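# Cross the mattress pad's two cords before the bed

## Task

Lay one of the mattress pad's two free cords over the other so they cross exactly once. The crossing must sit in front of the bed leg closest to the robot and away from the bed, with a generous length of each cord continuing along the table past it. The bed must not be moved: all four legs stay on the table and the pad stays in it. The arrangement has to hold on its own without the robot, so at the end the grippers must release and pull away.

## Robot and tools

ROBOT AND FRAME. There are two arms, left_arm and right_arm. All positions share one scene frame with its origin on the table surface midway between the arm bases. +x runs out across the table, +z points up, and left_arm sits on the +y side. The arm names do not match the left or right of any camera image. Reported hand positions can be slightly wrong, more so when an arm is stretched far. Motions tend to finish a centimetre or so off target, usually too low.

GRIPPER. The fingers extend along the gripper's own +z axis and close along its y axis. end_effector_position is the point between the finger pads, roughly 1 cm short of the fingertips. Orientation is a quaternion in w, x, y, z order.

ROW LAYOUT. Every motion uses one row of 16 numbers, always both arms: left_arm x, y, z, qw, qx, qy, qz, opening, then right_arm in the same order. x, y, z are an absolute goal position in metres in the scene frame, and the quaternion is an absolute goal orientation in that frame, so together they form a pose, not an offset. Opening runs from -1 (closed) to +1 (fully open, 0.094 m). A call is refused outright if any goal lies over 0.6 m from that arm's last reported position along any axis of its gripper. On each control step the goal is trimmed to within 70 mm and 16 degrees of the measured pose; if position and orientation conflict, position wins. To hold an orientation, resend your own chosen quaternion rather than copying a drifted reading. An arm meant to stay still should get its last reported pose and its intended opening in every call.

execute_actions. Argument actions is a list holding zero or one item, plus optional pictures (true/false). An empty list just reports the current state, with images. An action item has rows (1 to 15 rows of 16 numbers) and steps (up to 15, default 15; each step is 1/30 s); each row covers one step and the final row repeats if steps outnumber rows. A wait item has only steps (up to 300), counted from the previous result, so your reply time is included. An action needs at least 5 steps. Its result is captured 5 steps early; those remaining steps run while you reply. After the last step an arm only continues to its last trimmed goal, so long reaches need follow-up actions. A result with nothing pending shows a Hand target line per arm.

move. Argument target is one 16-number row as above (absolute poses); speed is the top path speed in m/s, 0.002 to 0.5, default 0.25, with rotation capped at twice that value in rad/s. Each gripper travels a straight line, turning the short way; paths last 0.5 to 10 s and are cut off at 10 s. The opening is applied at the start. Paths ignore obstacles and the other arm; grippers may lag, wander, or overshoot speed, especially near full stretch. Its result includes a move: line giving the ending (done, off_target, moving, held, fault), any limits (paced means the goal was trimmed; held means a safety check blocked steps, after which the arm may jump fast), and each gripper's remaining distance. Images are included.

wait. Argument seconds, 0 to 10; the scene runs with no new command.

zoom_image. Arguments camera (cam_high, cam_low, cam_left_wrist, cam_right_wrist) and region [x0, y0, x1, y1] in pixels of that camera's latest image, origin top-left, at most 504 by 504. cam_high and cam_low are 504x504; the wrist cameras are 616x616 fisheye.

finished_scene. Argument scene, the current scene's number. Replying with no tool call at all ends everything.

READING RESULTS. The state line lists each gripper's position and quaternion. grip_measured gives finger opening on the command scale; the last Joint positions value is opening in metres. HELD marks steps that were not sent; a pose unreachable line names an arm whose command the clearance check altered. FAULT marks an arm stop. MOTOR HOT appears from 85 °C; at 100 °C the arm goes limp and drops whatever it holds. Joint torques are raw drive outputs with offsets and noise. Joint ranges (rad), base to wrist: waist -2.880 to 2.880, shoulder 0 to 3.142, elbow 0 to 3.019, wrist pitch -1.693 to 1.571, wrist yaw -1.571 to 1.571, wrist roll -2.094 to 2.094.

GRASPING. To hold a cord, command an opening about 0.03 under grip_measured; a smaller margin grips more gently. Pad force tops out near 50 to 62 N, less on thin items under about 2 mm. Readings may be off by about 1 mm. A held part may occasionally be tugged briefly.

AVOID. Knocking rigid items such as the bed off the table, shifting or tipping the bed, dropping held parts, fast or hard contacts (speed and how far the goal lies beyond contact both raise force), letting the arms touch or press each other, and holding loads long enough to overheat. The simulation keeps running while you compose replies.

Each tool is called as name([rows], argument=value, ...), one row to a line, values as JSON.

## Session

execute_actions(actions=[])

Scene clock: 0.00 s of 4800.00 s.
left_arm: end_effector_position=(+0.1607, +0.2169, +0.2584) grip_measured=+1.000 end_effector_quat_wxyz=(+0.188, +0.783, +0.584, +0.101) | right_arm: end_effector_position=(+0.5391, -0.5937, +0.1705) grip_measured=+1.000 end_effector_quat_wxyz=(-0.068, -0.408, +0.895, -0.163)
Joint positions: left_arm=[-0.564  0.632  0.824 -1.334 -0.046  1.322  0.094] | right_arm=[-0.446  1.867  1.687 -1.24   0.323 -1.27   0.094]
Joint velocities: left_arm=[-0.005 -0.005  0.002 -0.002 -0.007 -0.037  0.   ] | right_arm=[ 0.005 -0.005  0.002  0.002 -0.066  0.022  0.   ]
Joint torques (N m, as the arm reports them, + toward a larger angle): no reading
Hand target (left_arm): +0.165, +0.215, +0.272; +0.202, +0.780, +0.582, +0.106
Hand target (right_arm): +0.547, -0.597, +0.184; -0.057, -0.405, +0.895, -0.175

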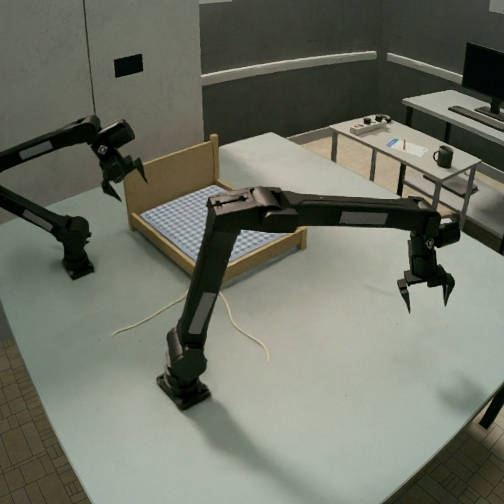

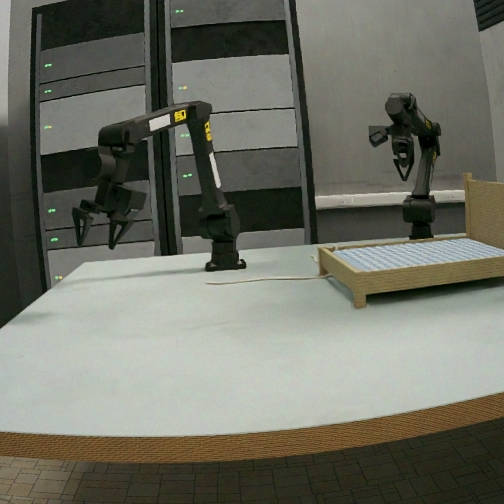

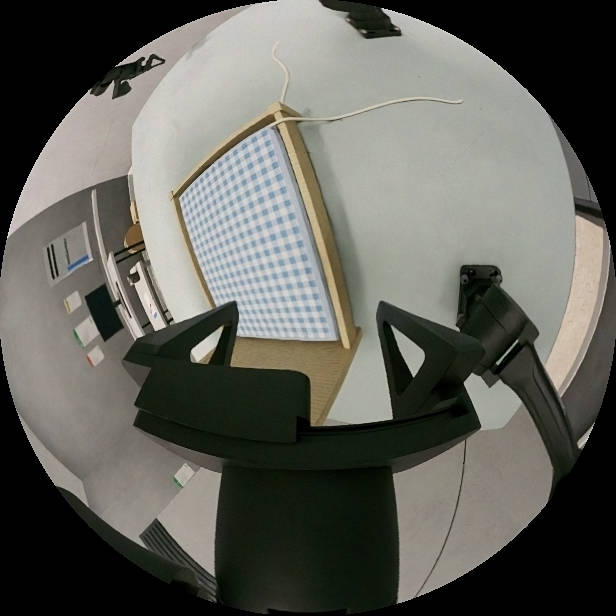

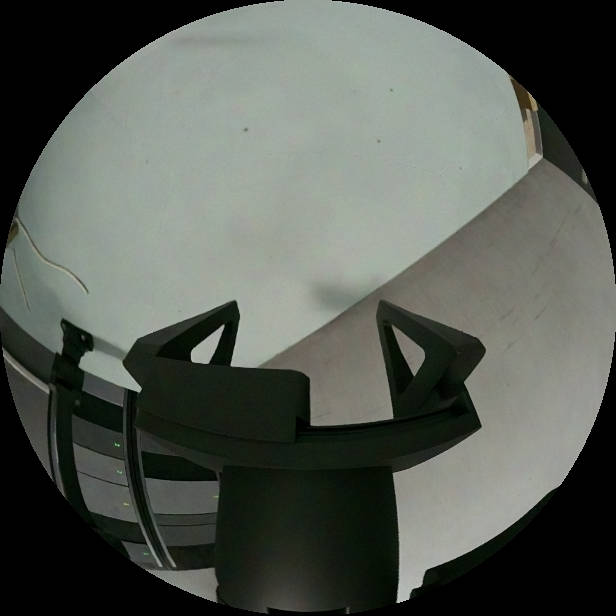

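move(target=[0.08,0.08,0.2,0,0.7071,0.7071,0,1,0.28,-0.42,0.2,0,-0.7071,0.7071,0,1])

Scene clock: 2.40 s of 4800.00 s.
left_arm: end_effector_position=(+0.0707, +0.1004, +0.1812) grip_measured=+1.000 end_effector_quat_wxyz=(-0.021, +0.707, +0.707, +0.016) | right_arm: end_effector_position=(+0.2824, -0.4218, +0.1964) grip_measured=+1.000 end_effector_quat_wxyz=(-0.001, +0.701, -0.713, +0.006)
Joint positions: left_arm=[-1.142  1.055  0.879 -1.445 -0.016  0.445  0.094] | right_arm=[-0.422  1.143  0.982 -1.4    0.003 -1.918  0.094]
Joint velocities: left_arm=[ 0.005 -0.015  0.017  0.002 -0.007 -0.007  0.   ] | right_arm=[ 0.005 -0.005 -0.012  0.002  0.022 -0.125  0.   ]
Joint torques (N m, as the arm reports them, + toward a larger angle): left_arm=[-0.75 -6.49 11.4   0.37  0.01  0.01] | right_arm=[ 1.45 -6.43  9.86  0.11 -0.26 -0.17]
Hand target (left_arm): +0.076, +0.085, +0.200; -0.002, +0.706, +0.708, +0.008
Hand target (right_arm): +0.281, -0.418, +0.199; -0.001, +0.708, -0.706, +0.002
Off the commanded pose (left_arm): 0.029 m, 3 deg.
Off the commanded pose (right_arm): 0.005 m, 1 deg.
Kept back: nothing.
move: off_target (left_arm)

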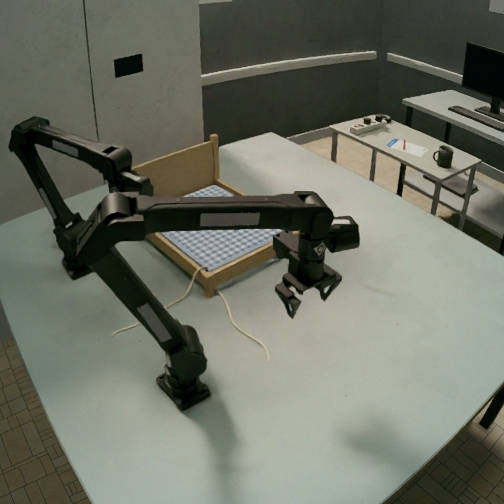

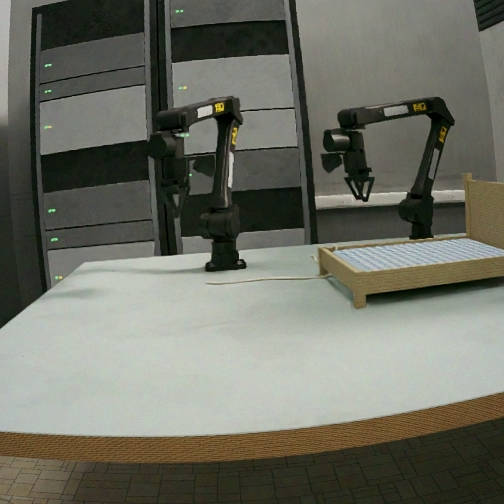

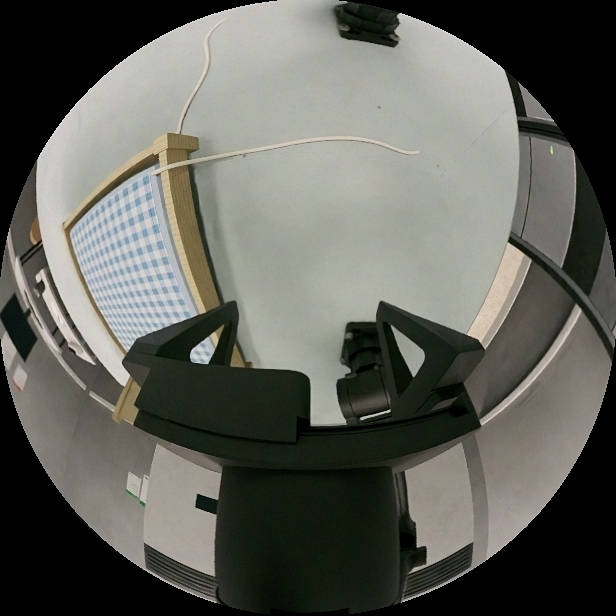

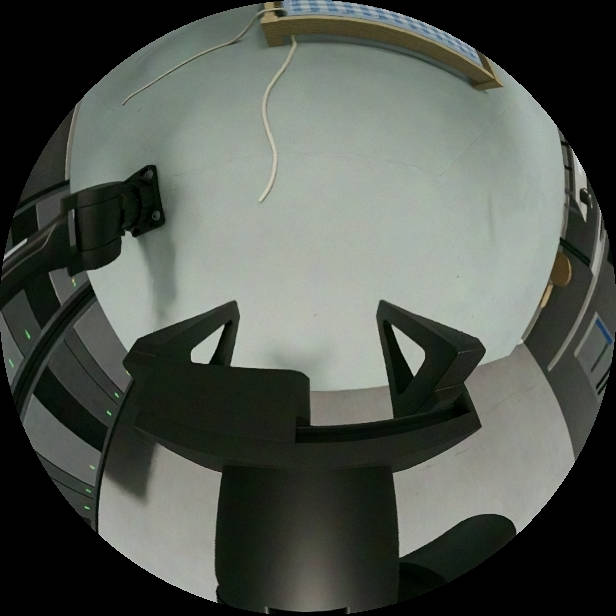

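move(target=[-0.04,0.0,0.09,0,0,1,0,0.3,0.235,-0.31,0.06,0,-0.7071,0.7071,0,0.3])

Scene clock: 6.73 s of 4800.00 s.
left_arm: end_effector_position=(-0.0384, +0.0080, +0.0941) grip_measured=+0.302 end_effector_quat_wxyz=(+0.004, +0.002, +1.000, +0.000) | right_arm: end_effector_position=(+0.2285, -0.3124, +0.0592) grip_measured=+0.302 end_effector_quat_wxyz=(+0.008, +0.709, -0.705, -0.006)
Joint positions: left_arm=[-1.577  1.295  0.824 -1.1   -0.007 -1.557  0.061] | right_arm=[-0.056  1.089  0.561 -1.062  0.003 -1.575  0.061]
Joint velocities: left_arm=[-0.024 -0.005 -0.012 -0.007  0.007 -0.007  0.001] | right_arm=[-0.015 -0.005  0.007 -0.007 -0.022  0.022 -0.   ]
Joint torques (N m, as the arm reports them, + toward a larger angle): left_arm=[-0.8  -8.99  7.24  1.06 -0.27  0.  ] | right_arm=[ 1.4  -4.5   8.6   1.51 -0.12  0.01]
Hand target (left_arm): -0.040, +0.006, +0.090; +0.005, +0.000, +1.000, +0.003
Hand target (right_arm): +0.234, -0.311, +0.061; +0.000, +0.707, -0.707, +0.002
Off the commanded pose (left_arm): 0.009 m, 0 deg.
Off the commanded pose (right_arm): 0.007 m, 1 deg.
Kept back: nothing.
move: done

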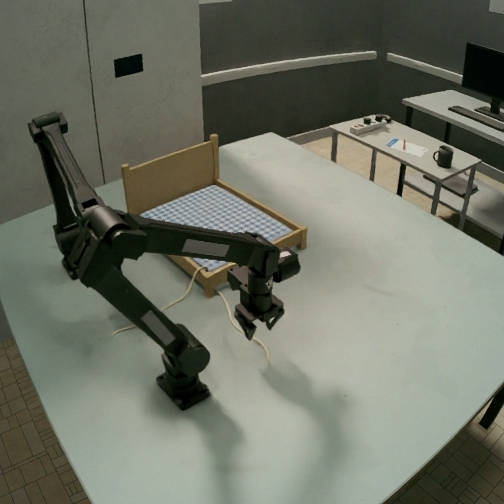

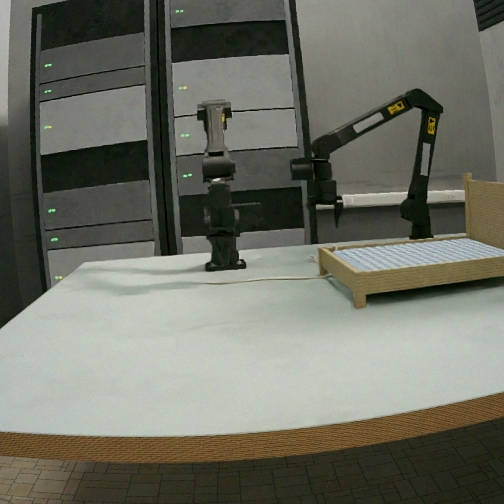

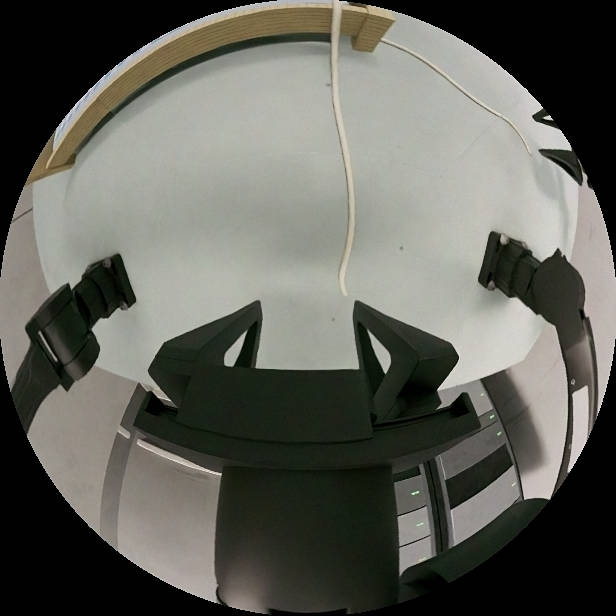

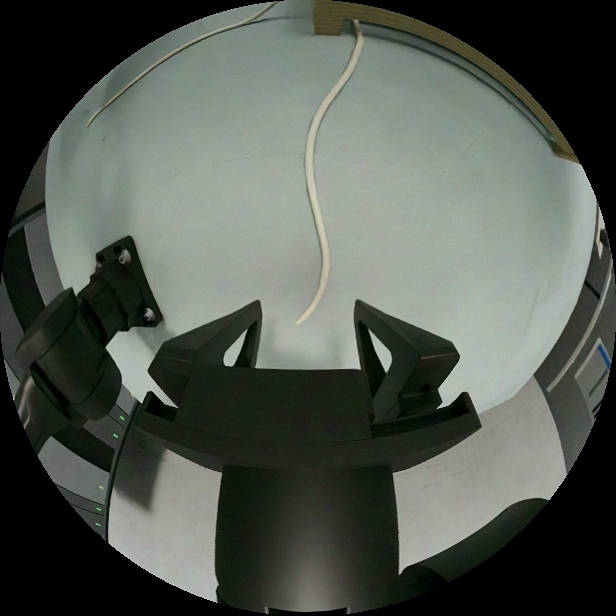

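move(target=[-0.05,-0.034,0.016,0,0,1,0,0.0,0.245,-0.322,0.016,0,-0.7071,0.7071,0,0.0], speed=0.1)

Scene clock: 8.23 s of 4800.00 s.
left_arm: end_effector_position=(-0.0470, -0.0298, +0.0203) grip_measured=+0.002 end_effector_quat_wxyz=(+0.002, +0.000, +1.000, -0.001) | right_arm: end_effector_position=(+0.2401, -0.3204, +0.0185) grip_measured=+0.002 end_effector_quat_wxyz=(+0.004, +0.706, -0.708, -0.002)
Joint positions: left_arm=[-1.6    1.518  0.818 -0.869 -0.004 -1.584  0.047] | right_arm=[-0.089  1.212  0.517 -0.885  0.003 -1.599  0.047]
Joint velocities: left_arm=[-0.024 -0.005 -0.012 -0.022  0.007  0.022  0.001] | right_arm=[-0.015 -0.005  0.007  0.007 -0.007 -0.007  0.001]
Joint torques (N m, as the arm reports them, + toward a larger angle): left_arm=[ -0.97 -12.43   6.42   1.11  -0.06  -0.02] | right_arm=[ 0.26 -4.34  7.63  1.55 -0.21 -0.15]
Hand target (left_arm): -0.050, -0.031, +0.016; +0.000, -0.000, +1.000, +0.000
Hand target (right_arm): +0.244, -0.322, +0.017; +0.000, +0.707, -0.707, -0.000
Off the commanded pose (left_arm): 0.007 m, 0 deg.
Off the commanded pose (right_arm): 0.006 m, 1 deg.
Kept back: nothing.
move: done

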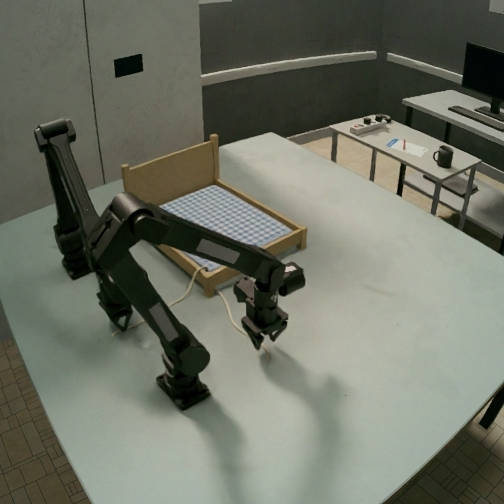

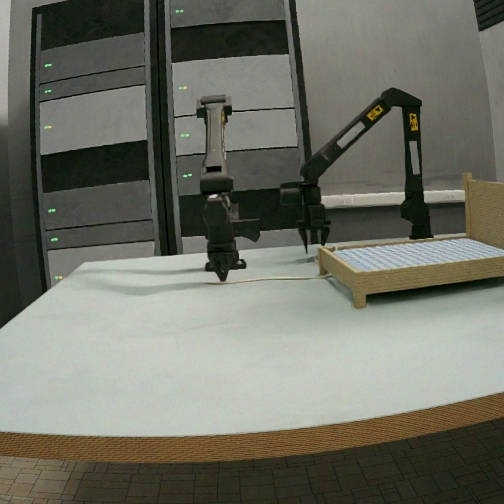

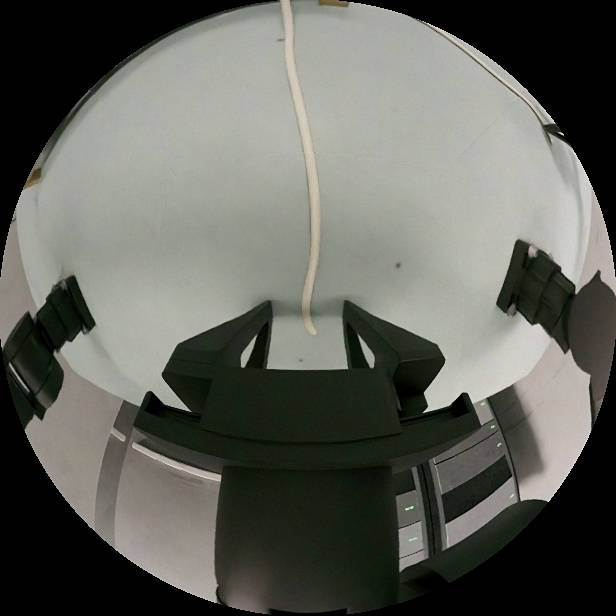

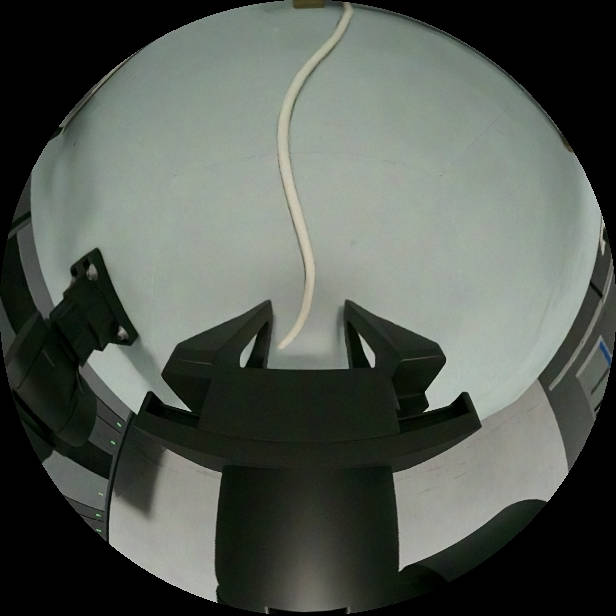

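move(target=[-0.045,-0.034,0.008,0,0,1,0,-0.3,0.243,-0.322,0.008,0,-0.7071,0.7071,0,-0.3], speed=0.03)

move(target=[-0.045,-0.034,0.008,0,0,1,0,-0.93,0.243,-0.322,0.008,0,-0.7071,0.7071,0,-0.93])

Scene clock: 9.27 s of 4800.00 s.
left_arm: end_effector_position=(-0.0471, -0.0343, +0.0156) grip_measured=-0.298 end_effector_quat_wxyz=(+0.001, -0.000, +1.000, -0.006) | right_arm: end_effector_position=(+0.2396, -0.3204, +0.0108) grip_measured=-0.298 end_effector_quat_wxyz=(+0.003, +0.706, -0.708, -0.001)
Joint positions: left_arm=[-1.6    1.532  0.818 -0.845 -0.003 -1.584  0.033] | right_arm=[-0.089  1.228  0.503 -0.851  0.003 -1.6    0.033]
Joint velocities: left_arm=[ 0.005  0.005 -0.032 -0.007 -0.007 -0.051 -0.001] | right_arm=[ 0.015 -0.005  0.007 -0.012  0.051  0.051  0.   ]
Joint torques (N m, as the arm reports them, + toward a larger angle): left_arm=[  0.55 -12.02   6.24   1.28  -0.06   0.12] | right_arm=[ 0.15 -4.37  7.5   1.54 -0.21 -0.16]
Hand target (left_arm): -0.045, -0.034, +0.008; -0.000, +0.000, +1.000, -0.000
Hand target (right_arm): +0.243, -0.322, +0.008; -0.000, +0.707, -0.707, +0.000
Off the commanded pose (left_arm): 0.008 m, 1 deg.
Off the commanded pose (right_arm): 0.005 m, 0 deg.
Kept back: nothing.
move: done

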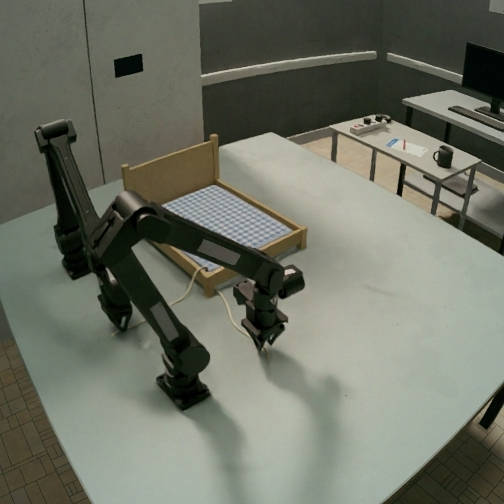

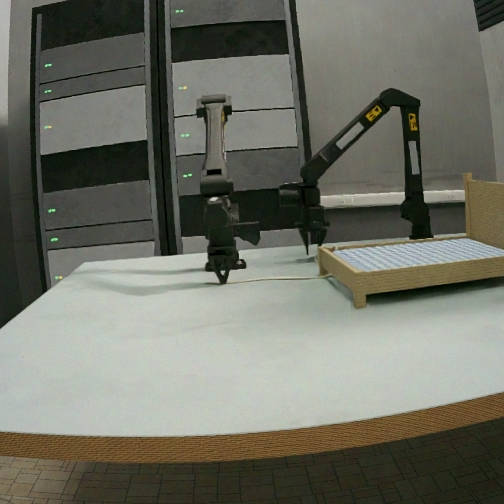

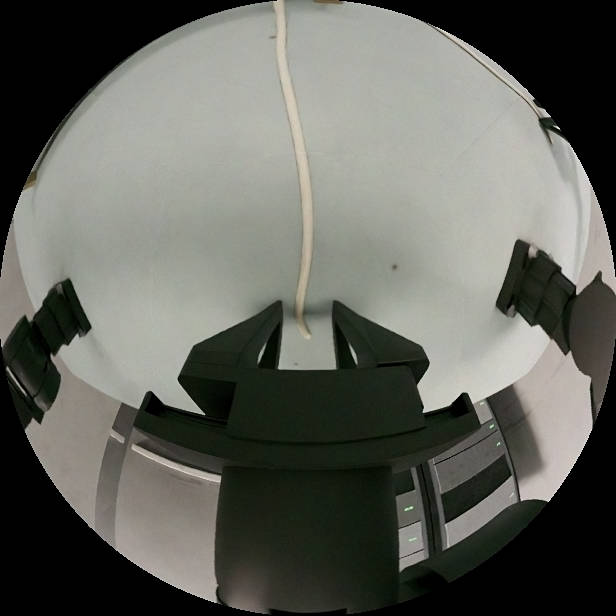

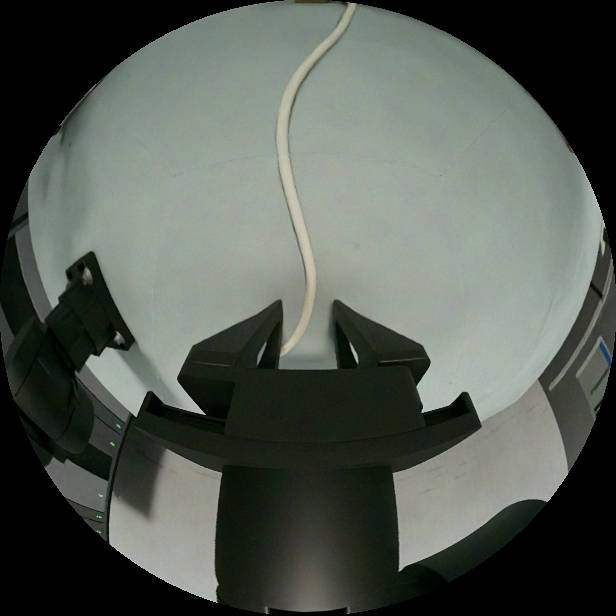

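Scene clock: 9.97 s of 4800.00 s.
left_arm: end_effector_position=(-0.0471, -0.0343, +0.0156) grip_measured=-0.929 end_effector_quat_wxyz=(+0.001, -0.000, +1.000, -0.006) | right_arm: end_effector_position=(+0.2396, -0.3204, +0.0108) grip_measured=-0.928 end_effector_quat_wxyz=(+0.003, +0.706, -0.708, -0.001)
Joint positions: left_arm=[-1.6    1.532  0.818 -0.845 -0.003 -1.584  0.003] | right_arm=[-0.089  1.228  0.503 -0.851  0.003 -1.6    0.003]
Joint velocities: left_arm=[-0.005 -0.015  0.012 -0.007 -0.007  0.037  0.001] | right_arm=[-0.015 -0.015 -0.017  0.002 -0.022  0.022 -0.001]
Joint torques (N m, as the arm reports them, + toward a larger angle): left_arm=[  0.56 -11.69   6.12   1.04  -0.05   0.12] | right_arm=[ 0.23 -4.29  7.48  1.55 -0.22 -0.17]
Hand target (left_arm): -0.045, -0.034, +0.008; -0.000, -0.000, +1.000, -0.000
Hand target (right_arm): +0.243, -0.322, +0.008; +0.000, +0.707, -0.707, +0.000
Off the commanded pose (left_arm): 0.008 m, 1 deg.
Off the commanded pose (right_arm): 0.005 m, 0 deg.
Kept back: nothing.
move: done

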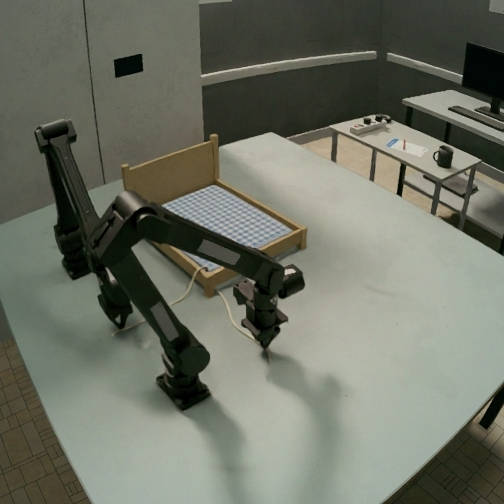

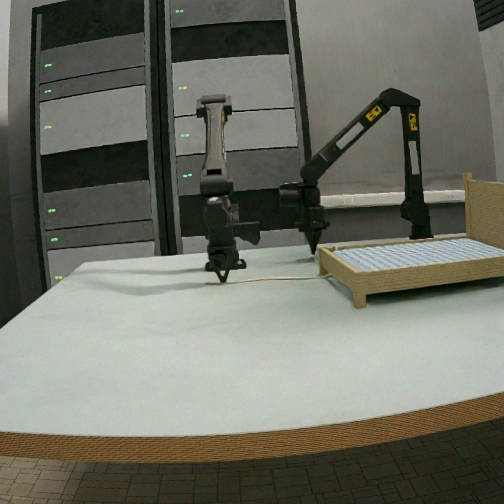

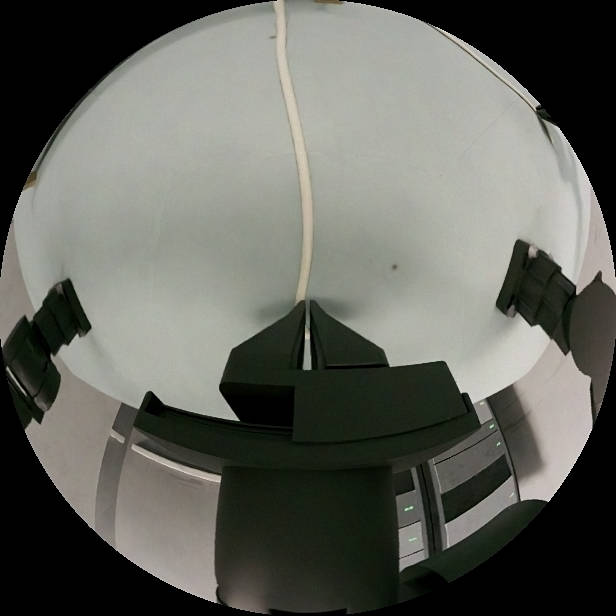

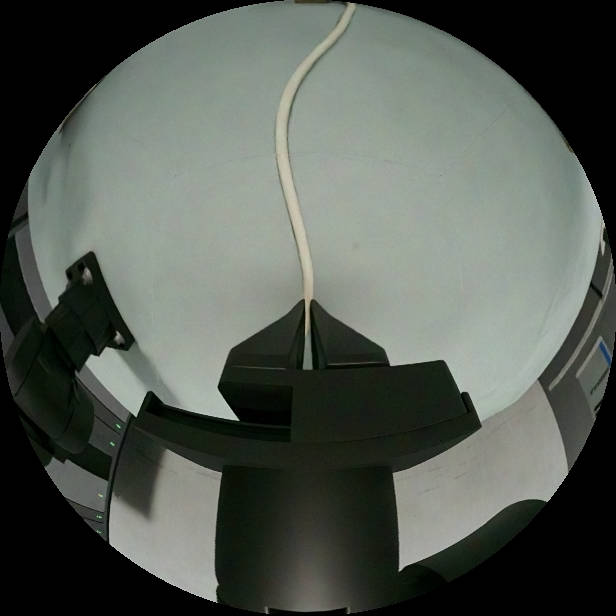

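Both too high.

execute_actions([
  {"rows":[[-0.045,-0.034,0.008,0,0,1,0,-0.3,0.243,-0.322,0.008,0,-0.7071,0.7071,0,-0.3]],"steps":10},
])

move(target=[-0.045,-0.028,-0.003,0,0,1,0,-0.3,0.243,-0.322,-0.001,0,-0.7071,0.7071,0,-0.3], speed=0.03)

move(target=[-0.045,-0.028,-0.003,0,0,1,0,-0.95,0.243,-0.322,-0.001,0,-0.7071,0.7071,0,-0.95])

Scene clock: 10.33 s of 4800.00 s.
left_arm: end_effector_position=(-0.0471, -0.0343, +0.0156) grip_measured=-0.304 end_effector_quat_wxyz=(+0.001, -0.000, +1.000, -0.006) | right_arm: end_effector_position=(+0.2395, -0.3204, +0.0107) grip_measured=-0.304 end_effector_quat_wxyz=(+0.003, +0.706, -0.708, -0.001)
Joint positions: left_arm=[-1.6    1.532  0.818 -0.845 -0.003 -1.584  0.033] | right_arm=[-0.089  1.228  0.502 -0.851  0.003 -1.6    0.033]
Joint velocities: left_arm=[ 0.005 -0.005 -0.012 -0.007  0.007 -0.081  0.004] | right_arm=[ 0.005 -0.015  0.007 -0.002  0.007 -0.022  0.005]
Joint torques (N m, as the arm reports them, + toward a larger angle): left_arm=[  0.54 -11.66   6.14   1.04  -0.06   0.12] | right_arm=[ 0.23 -4.31  7.51  1.53 -0.22 -0.17]
Steps of this call (steps 1 to 6: nothing new was sent; steps 7 to 11: the first 5 steps of this action). Readings (end_effector_position):
7: left_arm (-0.0471, -0.0343, +0.0156) | right_arm (+0.2396, -0.3204, +0.0108)
8: left_arm (-0.0471, -0.0343, +0.0156) | right_arm (+0.2395, -0.3204, +0.0107)
10: left_arm (-0.0471, -0.0343, +0.0156) | right_arm (+0.2395, -0.3204, +0.0107)
11: the state above

Scene clock: 11.57 s of 4800.00 s.
left_arm: end_effector_position=(-0.0471, -0.0305, +0.0062) grip_measured=-0.302 end_effector_quat_wxyz=(+0.001, -0.000, +1.000, -0.008) | right_arm: end_effector_position=(+0.2402, -0.3204, +0.0061) grip_measured=-0.302 end_effector_quat_wxyz=(+0.001, +0.706, -0.708, +0.001)
Joint positions: left_arm=[-1.6    1.54   0.794 -0.809 -0.003 -1.584  0.033] | right_arm=[-0.089  1.239  0.495 -0.827  0.003 -1.6    0.033]
Joint velocities: left_arm=[-0.005 -0.005 -0.012  0.007 -0.007 -0.066 -0.001] | right_arm=[-0.015 -0.005  0.007 -0.002 -0.066  0.022 -0.   ]
Joint torques (N m, as the arm reports them, + toward a larger angle): left_arm=[  0.55 -10.74   5.84   1.19  -0.05   0.12] | right_arm=[ 0.17 -3.5   7.11  2.06 -0.21 -0.16]
Hand target (left_arm): -0.045, -0.027, -0.002; -0.000, -0.000, +1.000, +0.000
Hand target (right_arm): +0.242, -0.322, -0.000; +0.000, +0.707, -0.707, -0.000
Off your previous action's commanded pose (left_arm): 0.008 m, 1 deg at its last step (step 5 of this call).
Off your previous action's commanded pose (right_arm): 0.005 m, 0 deg at its last step (step 5 of this call).
Off the commanded pose (left_arm): 0.010 m, 1 deg.
Off the commanded pose (right_arm): 0.008 m, 0 deg.
Kept back: nothing.
move: done

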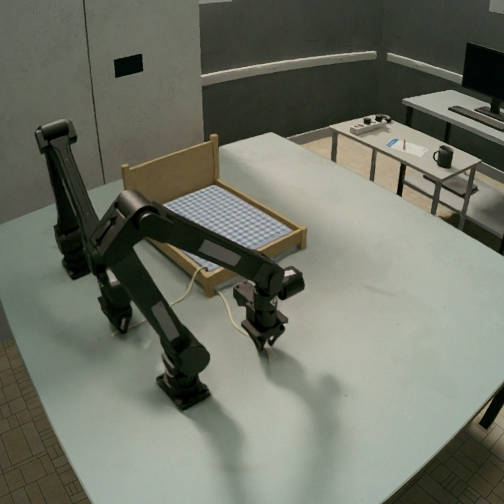

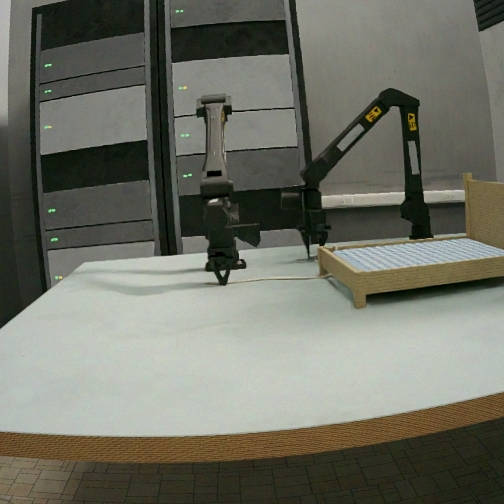

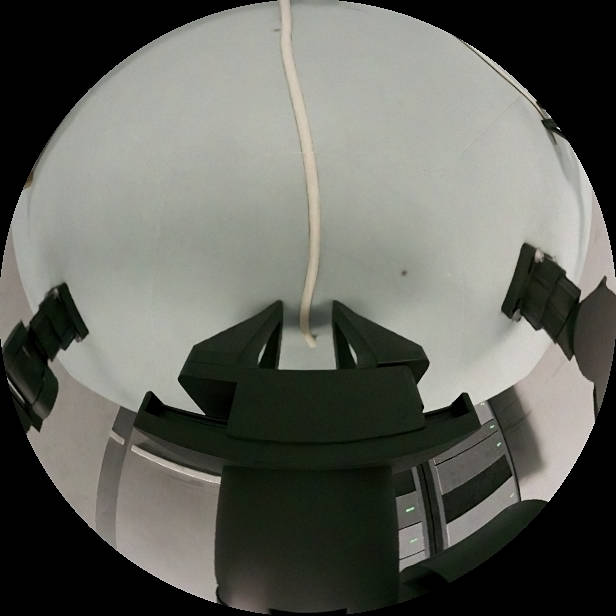

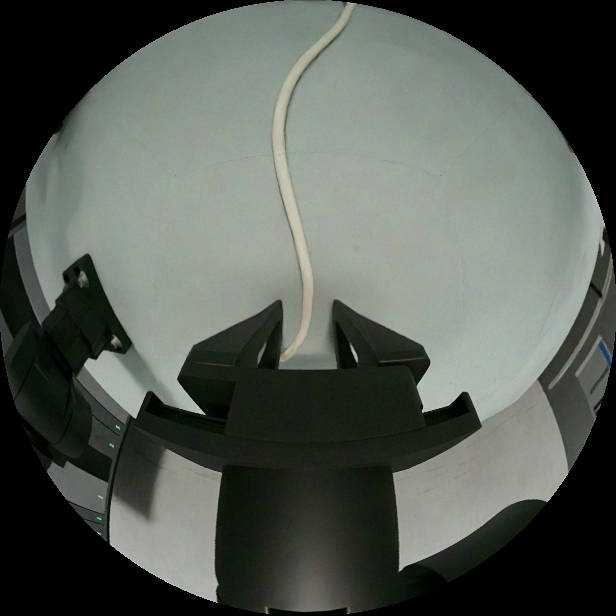

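Scene clock: 12.27 s of 4800.00 s.
left_arm: end_effector_position=(-0.0471, -0.0306, +0.0063) grip_measured=-0.948 end_effector_quat_wxyz=(+0.001, -0.000, +1.000, -0.009) | right_arm: end_effector_position=(+0.2404, -0.3204, +0.0060) grip_measured=-0.938 end_effector_quat_wxyz=(+0.001, +0.706, -0.708, +0.001)
Joint positions: left_arm=[-1.6    1.54   0.794 -0.808 -0.003 -1.584  0.002] | right_arm=[-0.089  1.24   0.495 -0.826  0.003 -1.6    0.003]
Joint velocities: left_arm=[ 0.015  0.005  0.007 -0.007  0.037  0.066  0.001] | right_arm=[-0.005 -0.015  0.037 -0.017 -0.007 -0.066  0.001]
Joint torques (N m, as the arm reports them, + toward a larger angle): left_arm=[  0.52 -11.49   5.74   1.09  -0.05   0.12] | right_arm=[ 0.17 -3.58  7.13  2.04 -0.22 -0.17]
Hand target (left_arm): -0.045, -0.028, -0.003; -0.000, -0.000, +1.000, -0.000
Hand target (right_arm): +0.243, -0.322, -0.001; +0.000, +0.707, -0.707, -0.000
Off the commanded pose (left_arm): 0.010 m, 1 deg.
Off the commanded pose (right_arm): 0.008 m, 0 deg.
Kept back: nothing.
move: done

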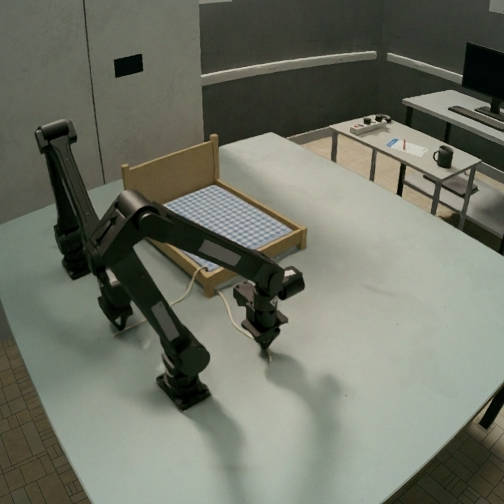

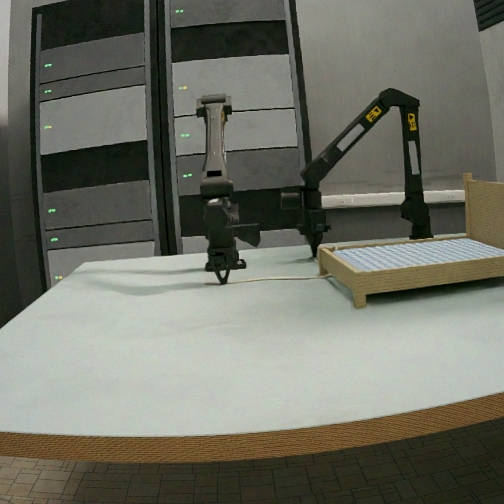

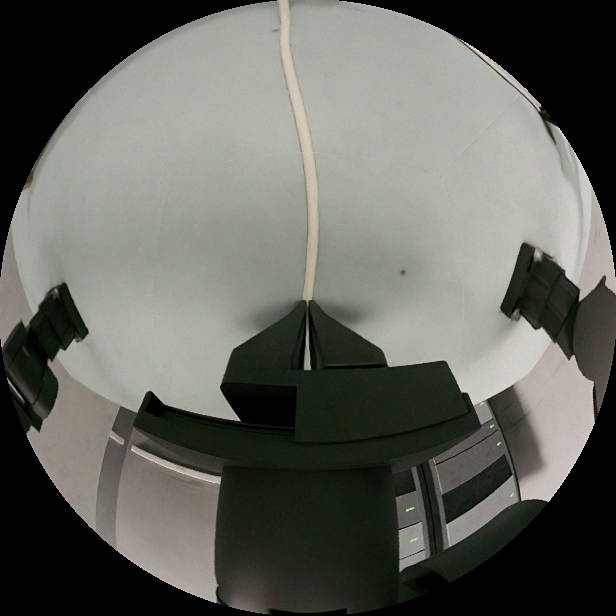

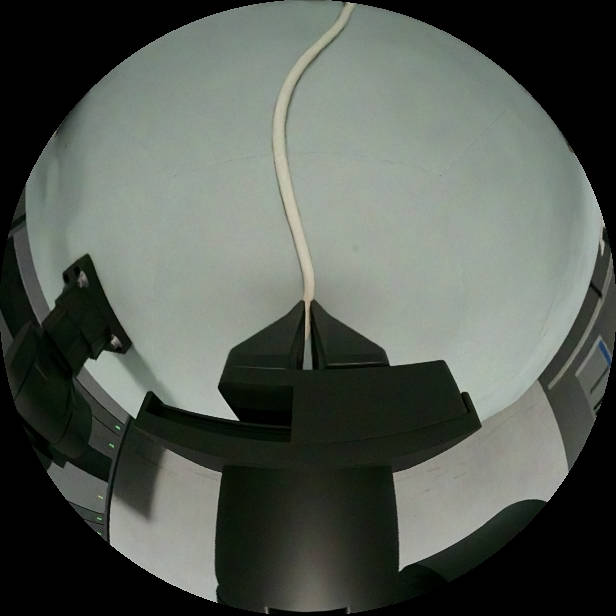

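execute_actions([
  {"rows":[[-0.045,-0.028,0.03,0,0,1,0,-0.3,0.243,-0.322,-0.001,0,-0.7071,0.7071,0,-0.98]],"steps":10},
])

move(target=[-0.06,0.12,0.08,0,0.7071,0.7071,0,-0.3,0.17,-0.19,0.07,0,-0.3827,0.9239,0,-0.98])

move(target=[-0.06,0.12,0.08,0,1,0,0,-0.3,0.05,-0.13,0.035,0,-0.1,0.995,0,-0.98])

Scene clock: 12.63 s of 4800.00 s.
left_arm: end_effector_position=(-0.0469, -0.0157, +0.0140) grip_measured=-0.304 end_effector_quat_wxyz=(+0.002, +0.000, +1.000, +0.017) | right_arm: end_effector_position=(+0.2407, -0.3204, +0.0060) grip_measured=-0.958 end_effector_quat_wxyz=(+0.001, +0.706, -0.708, +0.002)
Joint positions: left_arm=[-1.6    1.518  0.796 -0.882 -0.003 -1.584  0.033] | right_arm=[-0.089  1.24   0.495 -0.824  0.003 -1.6    0.002]
Joint velocities: left_arm=[ 0.005 -0.151 -0.007 -0.134  0.095  0.051  0.005] | right_arm=[-0.015 -0.005 -0.007 -0.007  0.022  0.037 -0.001]
Joint torques (N m, as the arm reports them, + toward a larger angle): left_arm=[  0.53 -14.42   7.97   0.35  -0.07   0.12] | right_arm=[ 0.19 -3.77  7.17  1.96 -0.22 -0.17]
Steps of this call (steps 1 to 6: nothing new was sent; steps 7 to 11: the first 5 steps of this action). Readings (end_effector_position):
7: left_arm (-0.0471, -0.0284, +0.0074) | right_arm (+0.2406, -0.3204, +0.0060)
8: left_arm (-0.0470, -0.0234, +0.0088) | right_arm (+0.2407, -0.3204, +0.0060)
10: left_arm (-0.0469, -0.0167, +0.0123) | right_arm (+0.2407, -0.3204, +0.0060)
11: the state above

Scene clock: 16.63 s of 4800.00 s.
left_arm: end_effector_position=(-0.0557, +0.1136, +0.0811) grip_measured=-0.302 end_effector_quat_wxyz=(+0.003, +0.701, +0.713, -0.000) | right_arm: end_effector_position=(+0.1588, -0.2037, +0.0493) grip_measured=-0.958 end_effector_quat_wxyz=(-0.021, -0.385, +0.923, -0.006)
Joint positions: left_arm=[-1.649  0.987  0.563 -1.143 -0.005 -0.079  0.033] | right_arm=[ 0.536  1.001  0.477 -1.09   0.003 -0.198  0.002]
Joint velocities: left_arm=[-0.015 -0.005 -0.017  0.017 -0.007 -0.051 -0.001] | right_arm=[-0.005 -0.005  0.007 -0.012  0.022  0.125 -0.   ]
Joint torques (N m, as the arm reports them, + toward a larger angle): left_arm=[-0.84 -6.09  7.08  0.51  0.03  0.13] | right_arm=[ 1.49 -4.17 12.05  0.11  0.03  0.  ]
Hand target (left_arm): -0.058, +0.118, +0.081; +0.000, +0.707, +0.707, +0.001
Hand target (right_arm): +0.174, -0.192, +0.068; +0.003, -0.383, +0.924, -0.002
Off your previous action's commanded pose (left_arm): 0.018 m, 2 deg at its last step (step 5 of this call).
Off your previous action's commanded pose (right_arm): 0.008 m, 0 deg at its last step (step 5 of this call).
Off the commanded pose (left_arm): 0.008 m, 1 deg.
Off the commanded pose (right_arm): 0.027 m, 3 deg.
Kept back: nothing.
move: off_target (right_arm)

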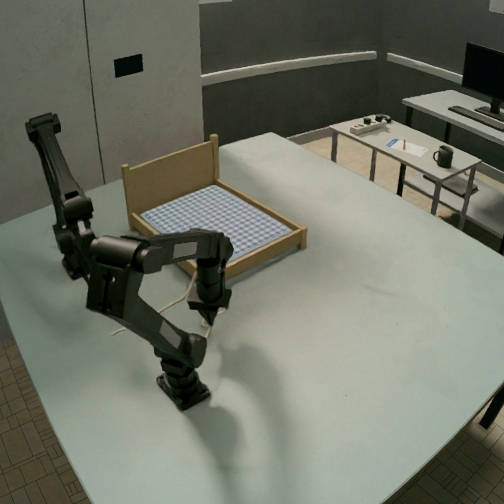

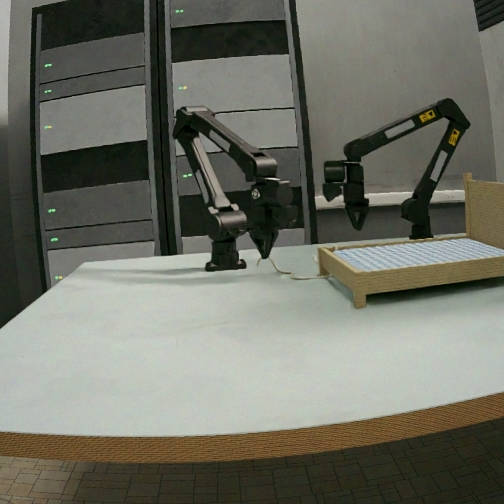

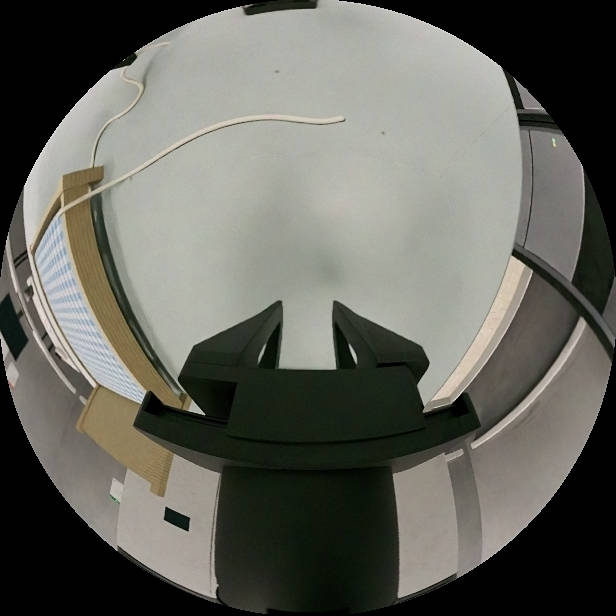

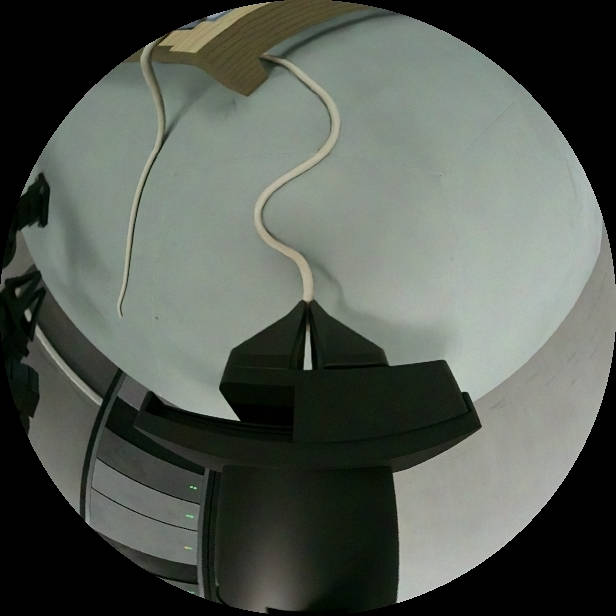

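Scene clock: 20.40 s of 4800.00 s.
left_arm: end_effector_position=(-0.0579, +0.1158, +0.0796) grip_measured=-0.302 end_effector_quat_wxyz=(+0.001, +1.000, +0.009, +0.002) | right_arm: end_effector_position=(+0.0526, -0.1360, +0.0354) grip_measured=-0.958 end_effector_quat_wxyz=(-0.000, -0.103, +0.995, -0.004)
Joint positions: left_arm=[-1.66   0.984  0.558 -1.143 -0.004  1.48   0.033] | right_arm=[ 1.211  0.958  0.412 -1.032  0.003  1.062  0.002]
Joint velocities: left_arm=[-0.005 -0.005  0.022 -0.007 -0.007  0.066 -0.001] | right_arm=[-0.005 -0.015 -0.007 -0.007 -0.007  0.007 -0.001]
Joint torques (N m, as the arm reports them, + toward a larger angle): left_arm=[-0.83 -6.28  6.97  0.38  0.12  0.04] | right_arm=[ 1.46 -1.96  8.69  1.6   0.18  0.03]
Hand target (left_arm): -0.060, +0.120, +0.080; -0.000, +1.000, +0.000, +0.000
Hand target (right_arm): +0.054, -0.131, +0.035; +0.004, -0.100, +0.995, +0.001
Off the commanded pose (left_arm): 0.005 m, 1 deg.
Off the commanded pose (right_arm): 0.007 m, 1 deg.
Kept back: nothing.
move: done

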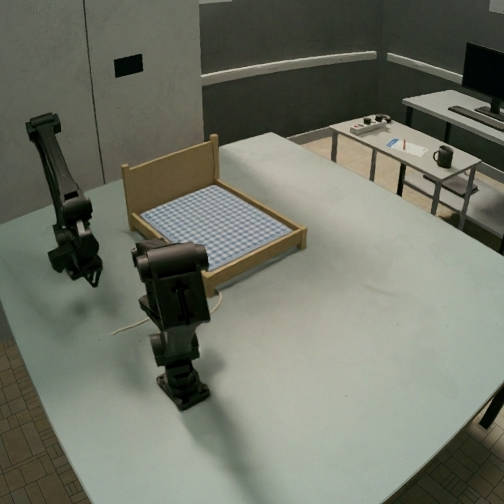

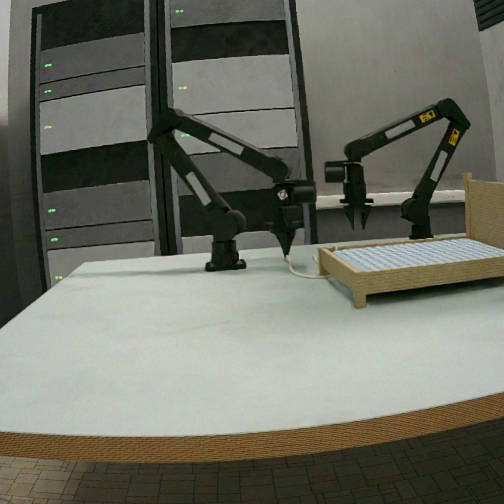

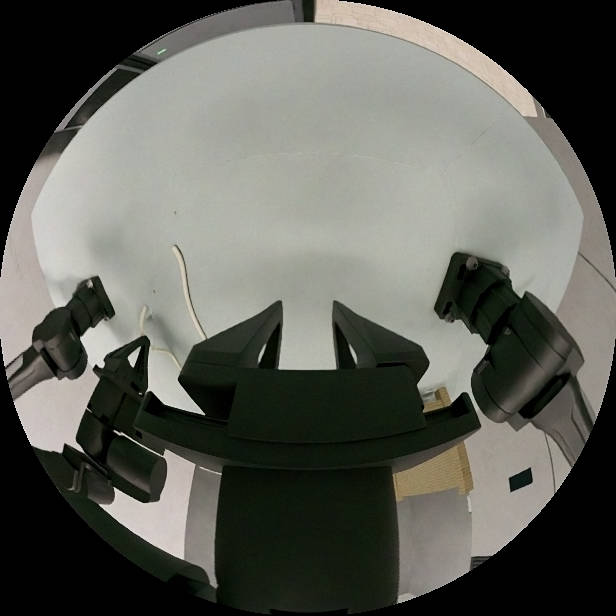

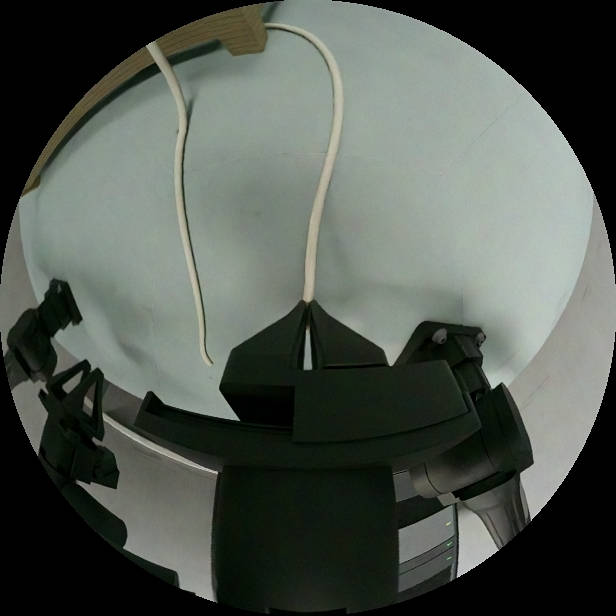

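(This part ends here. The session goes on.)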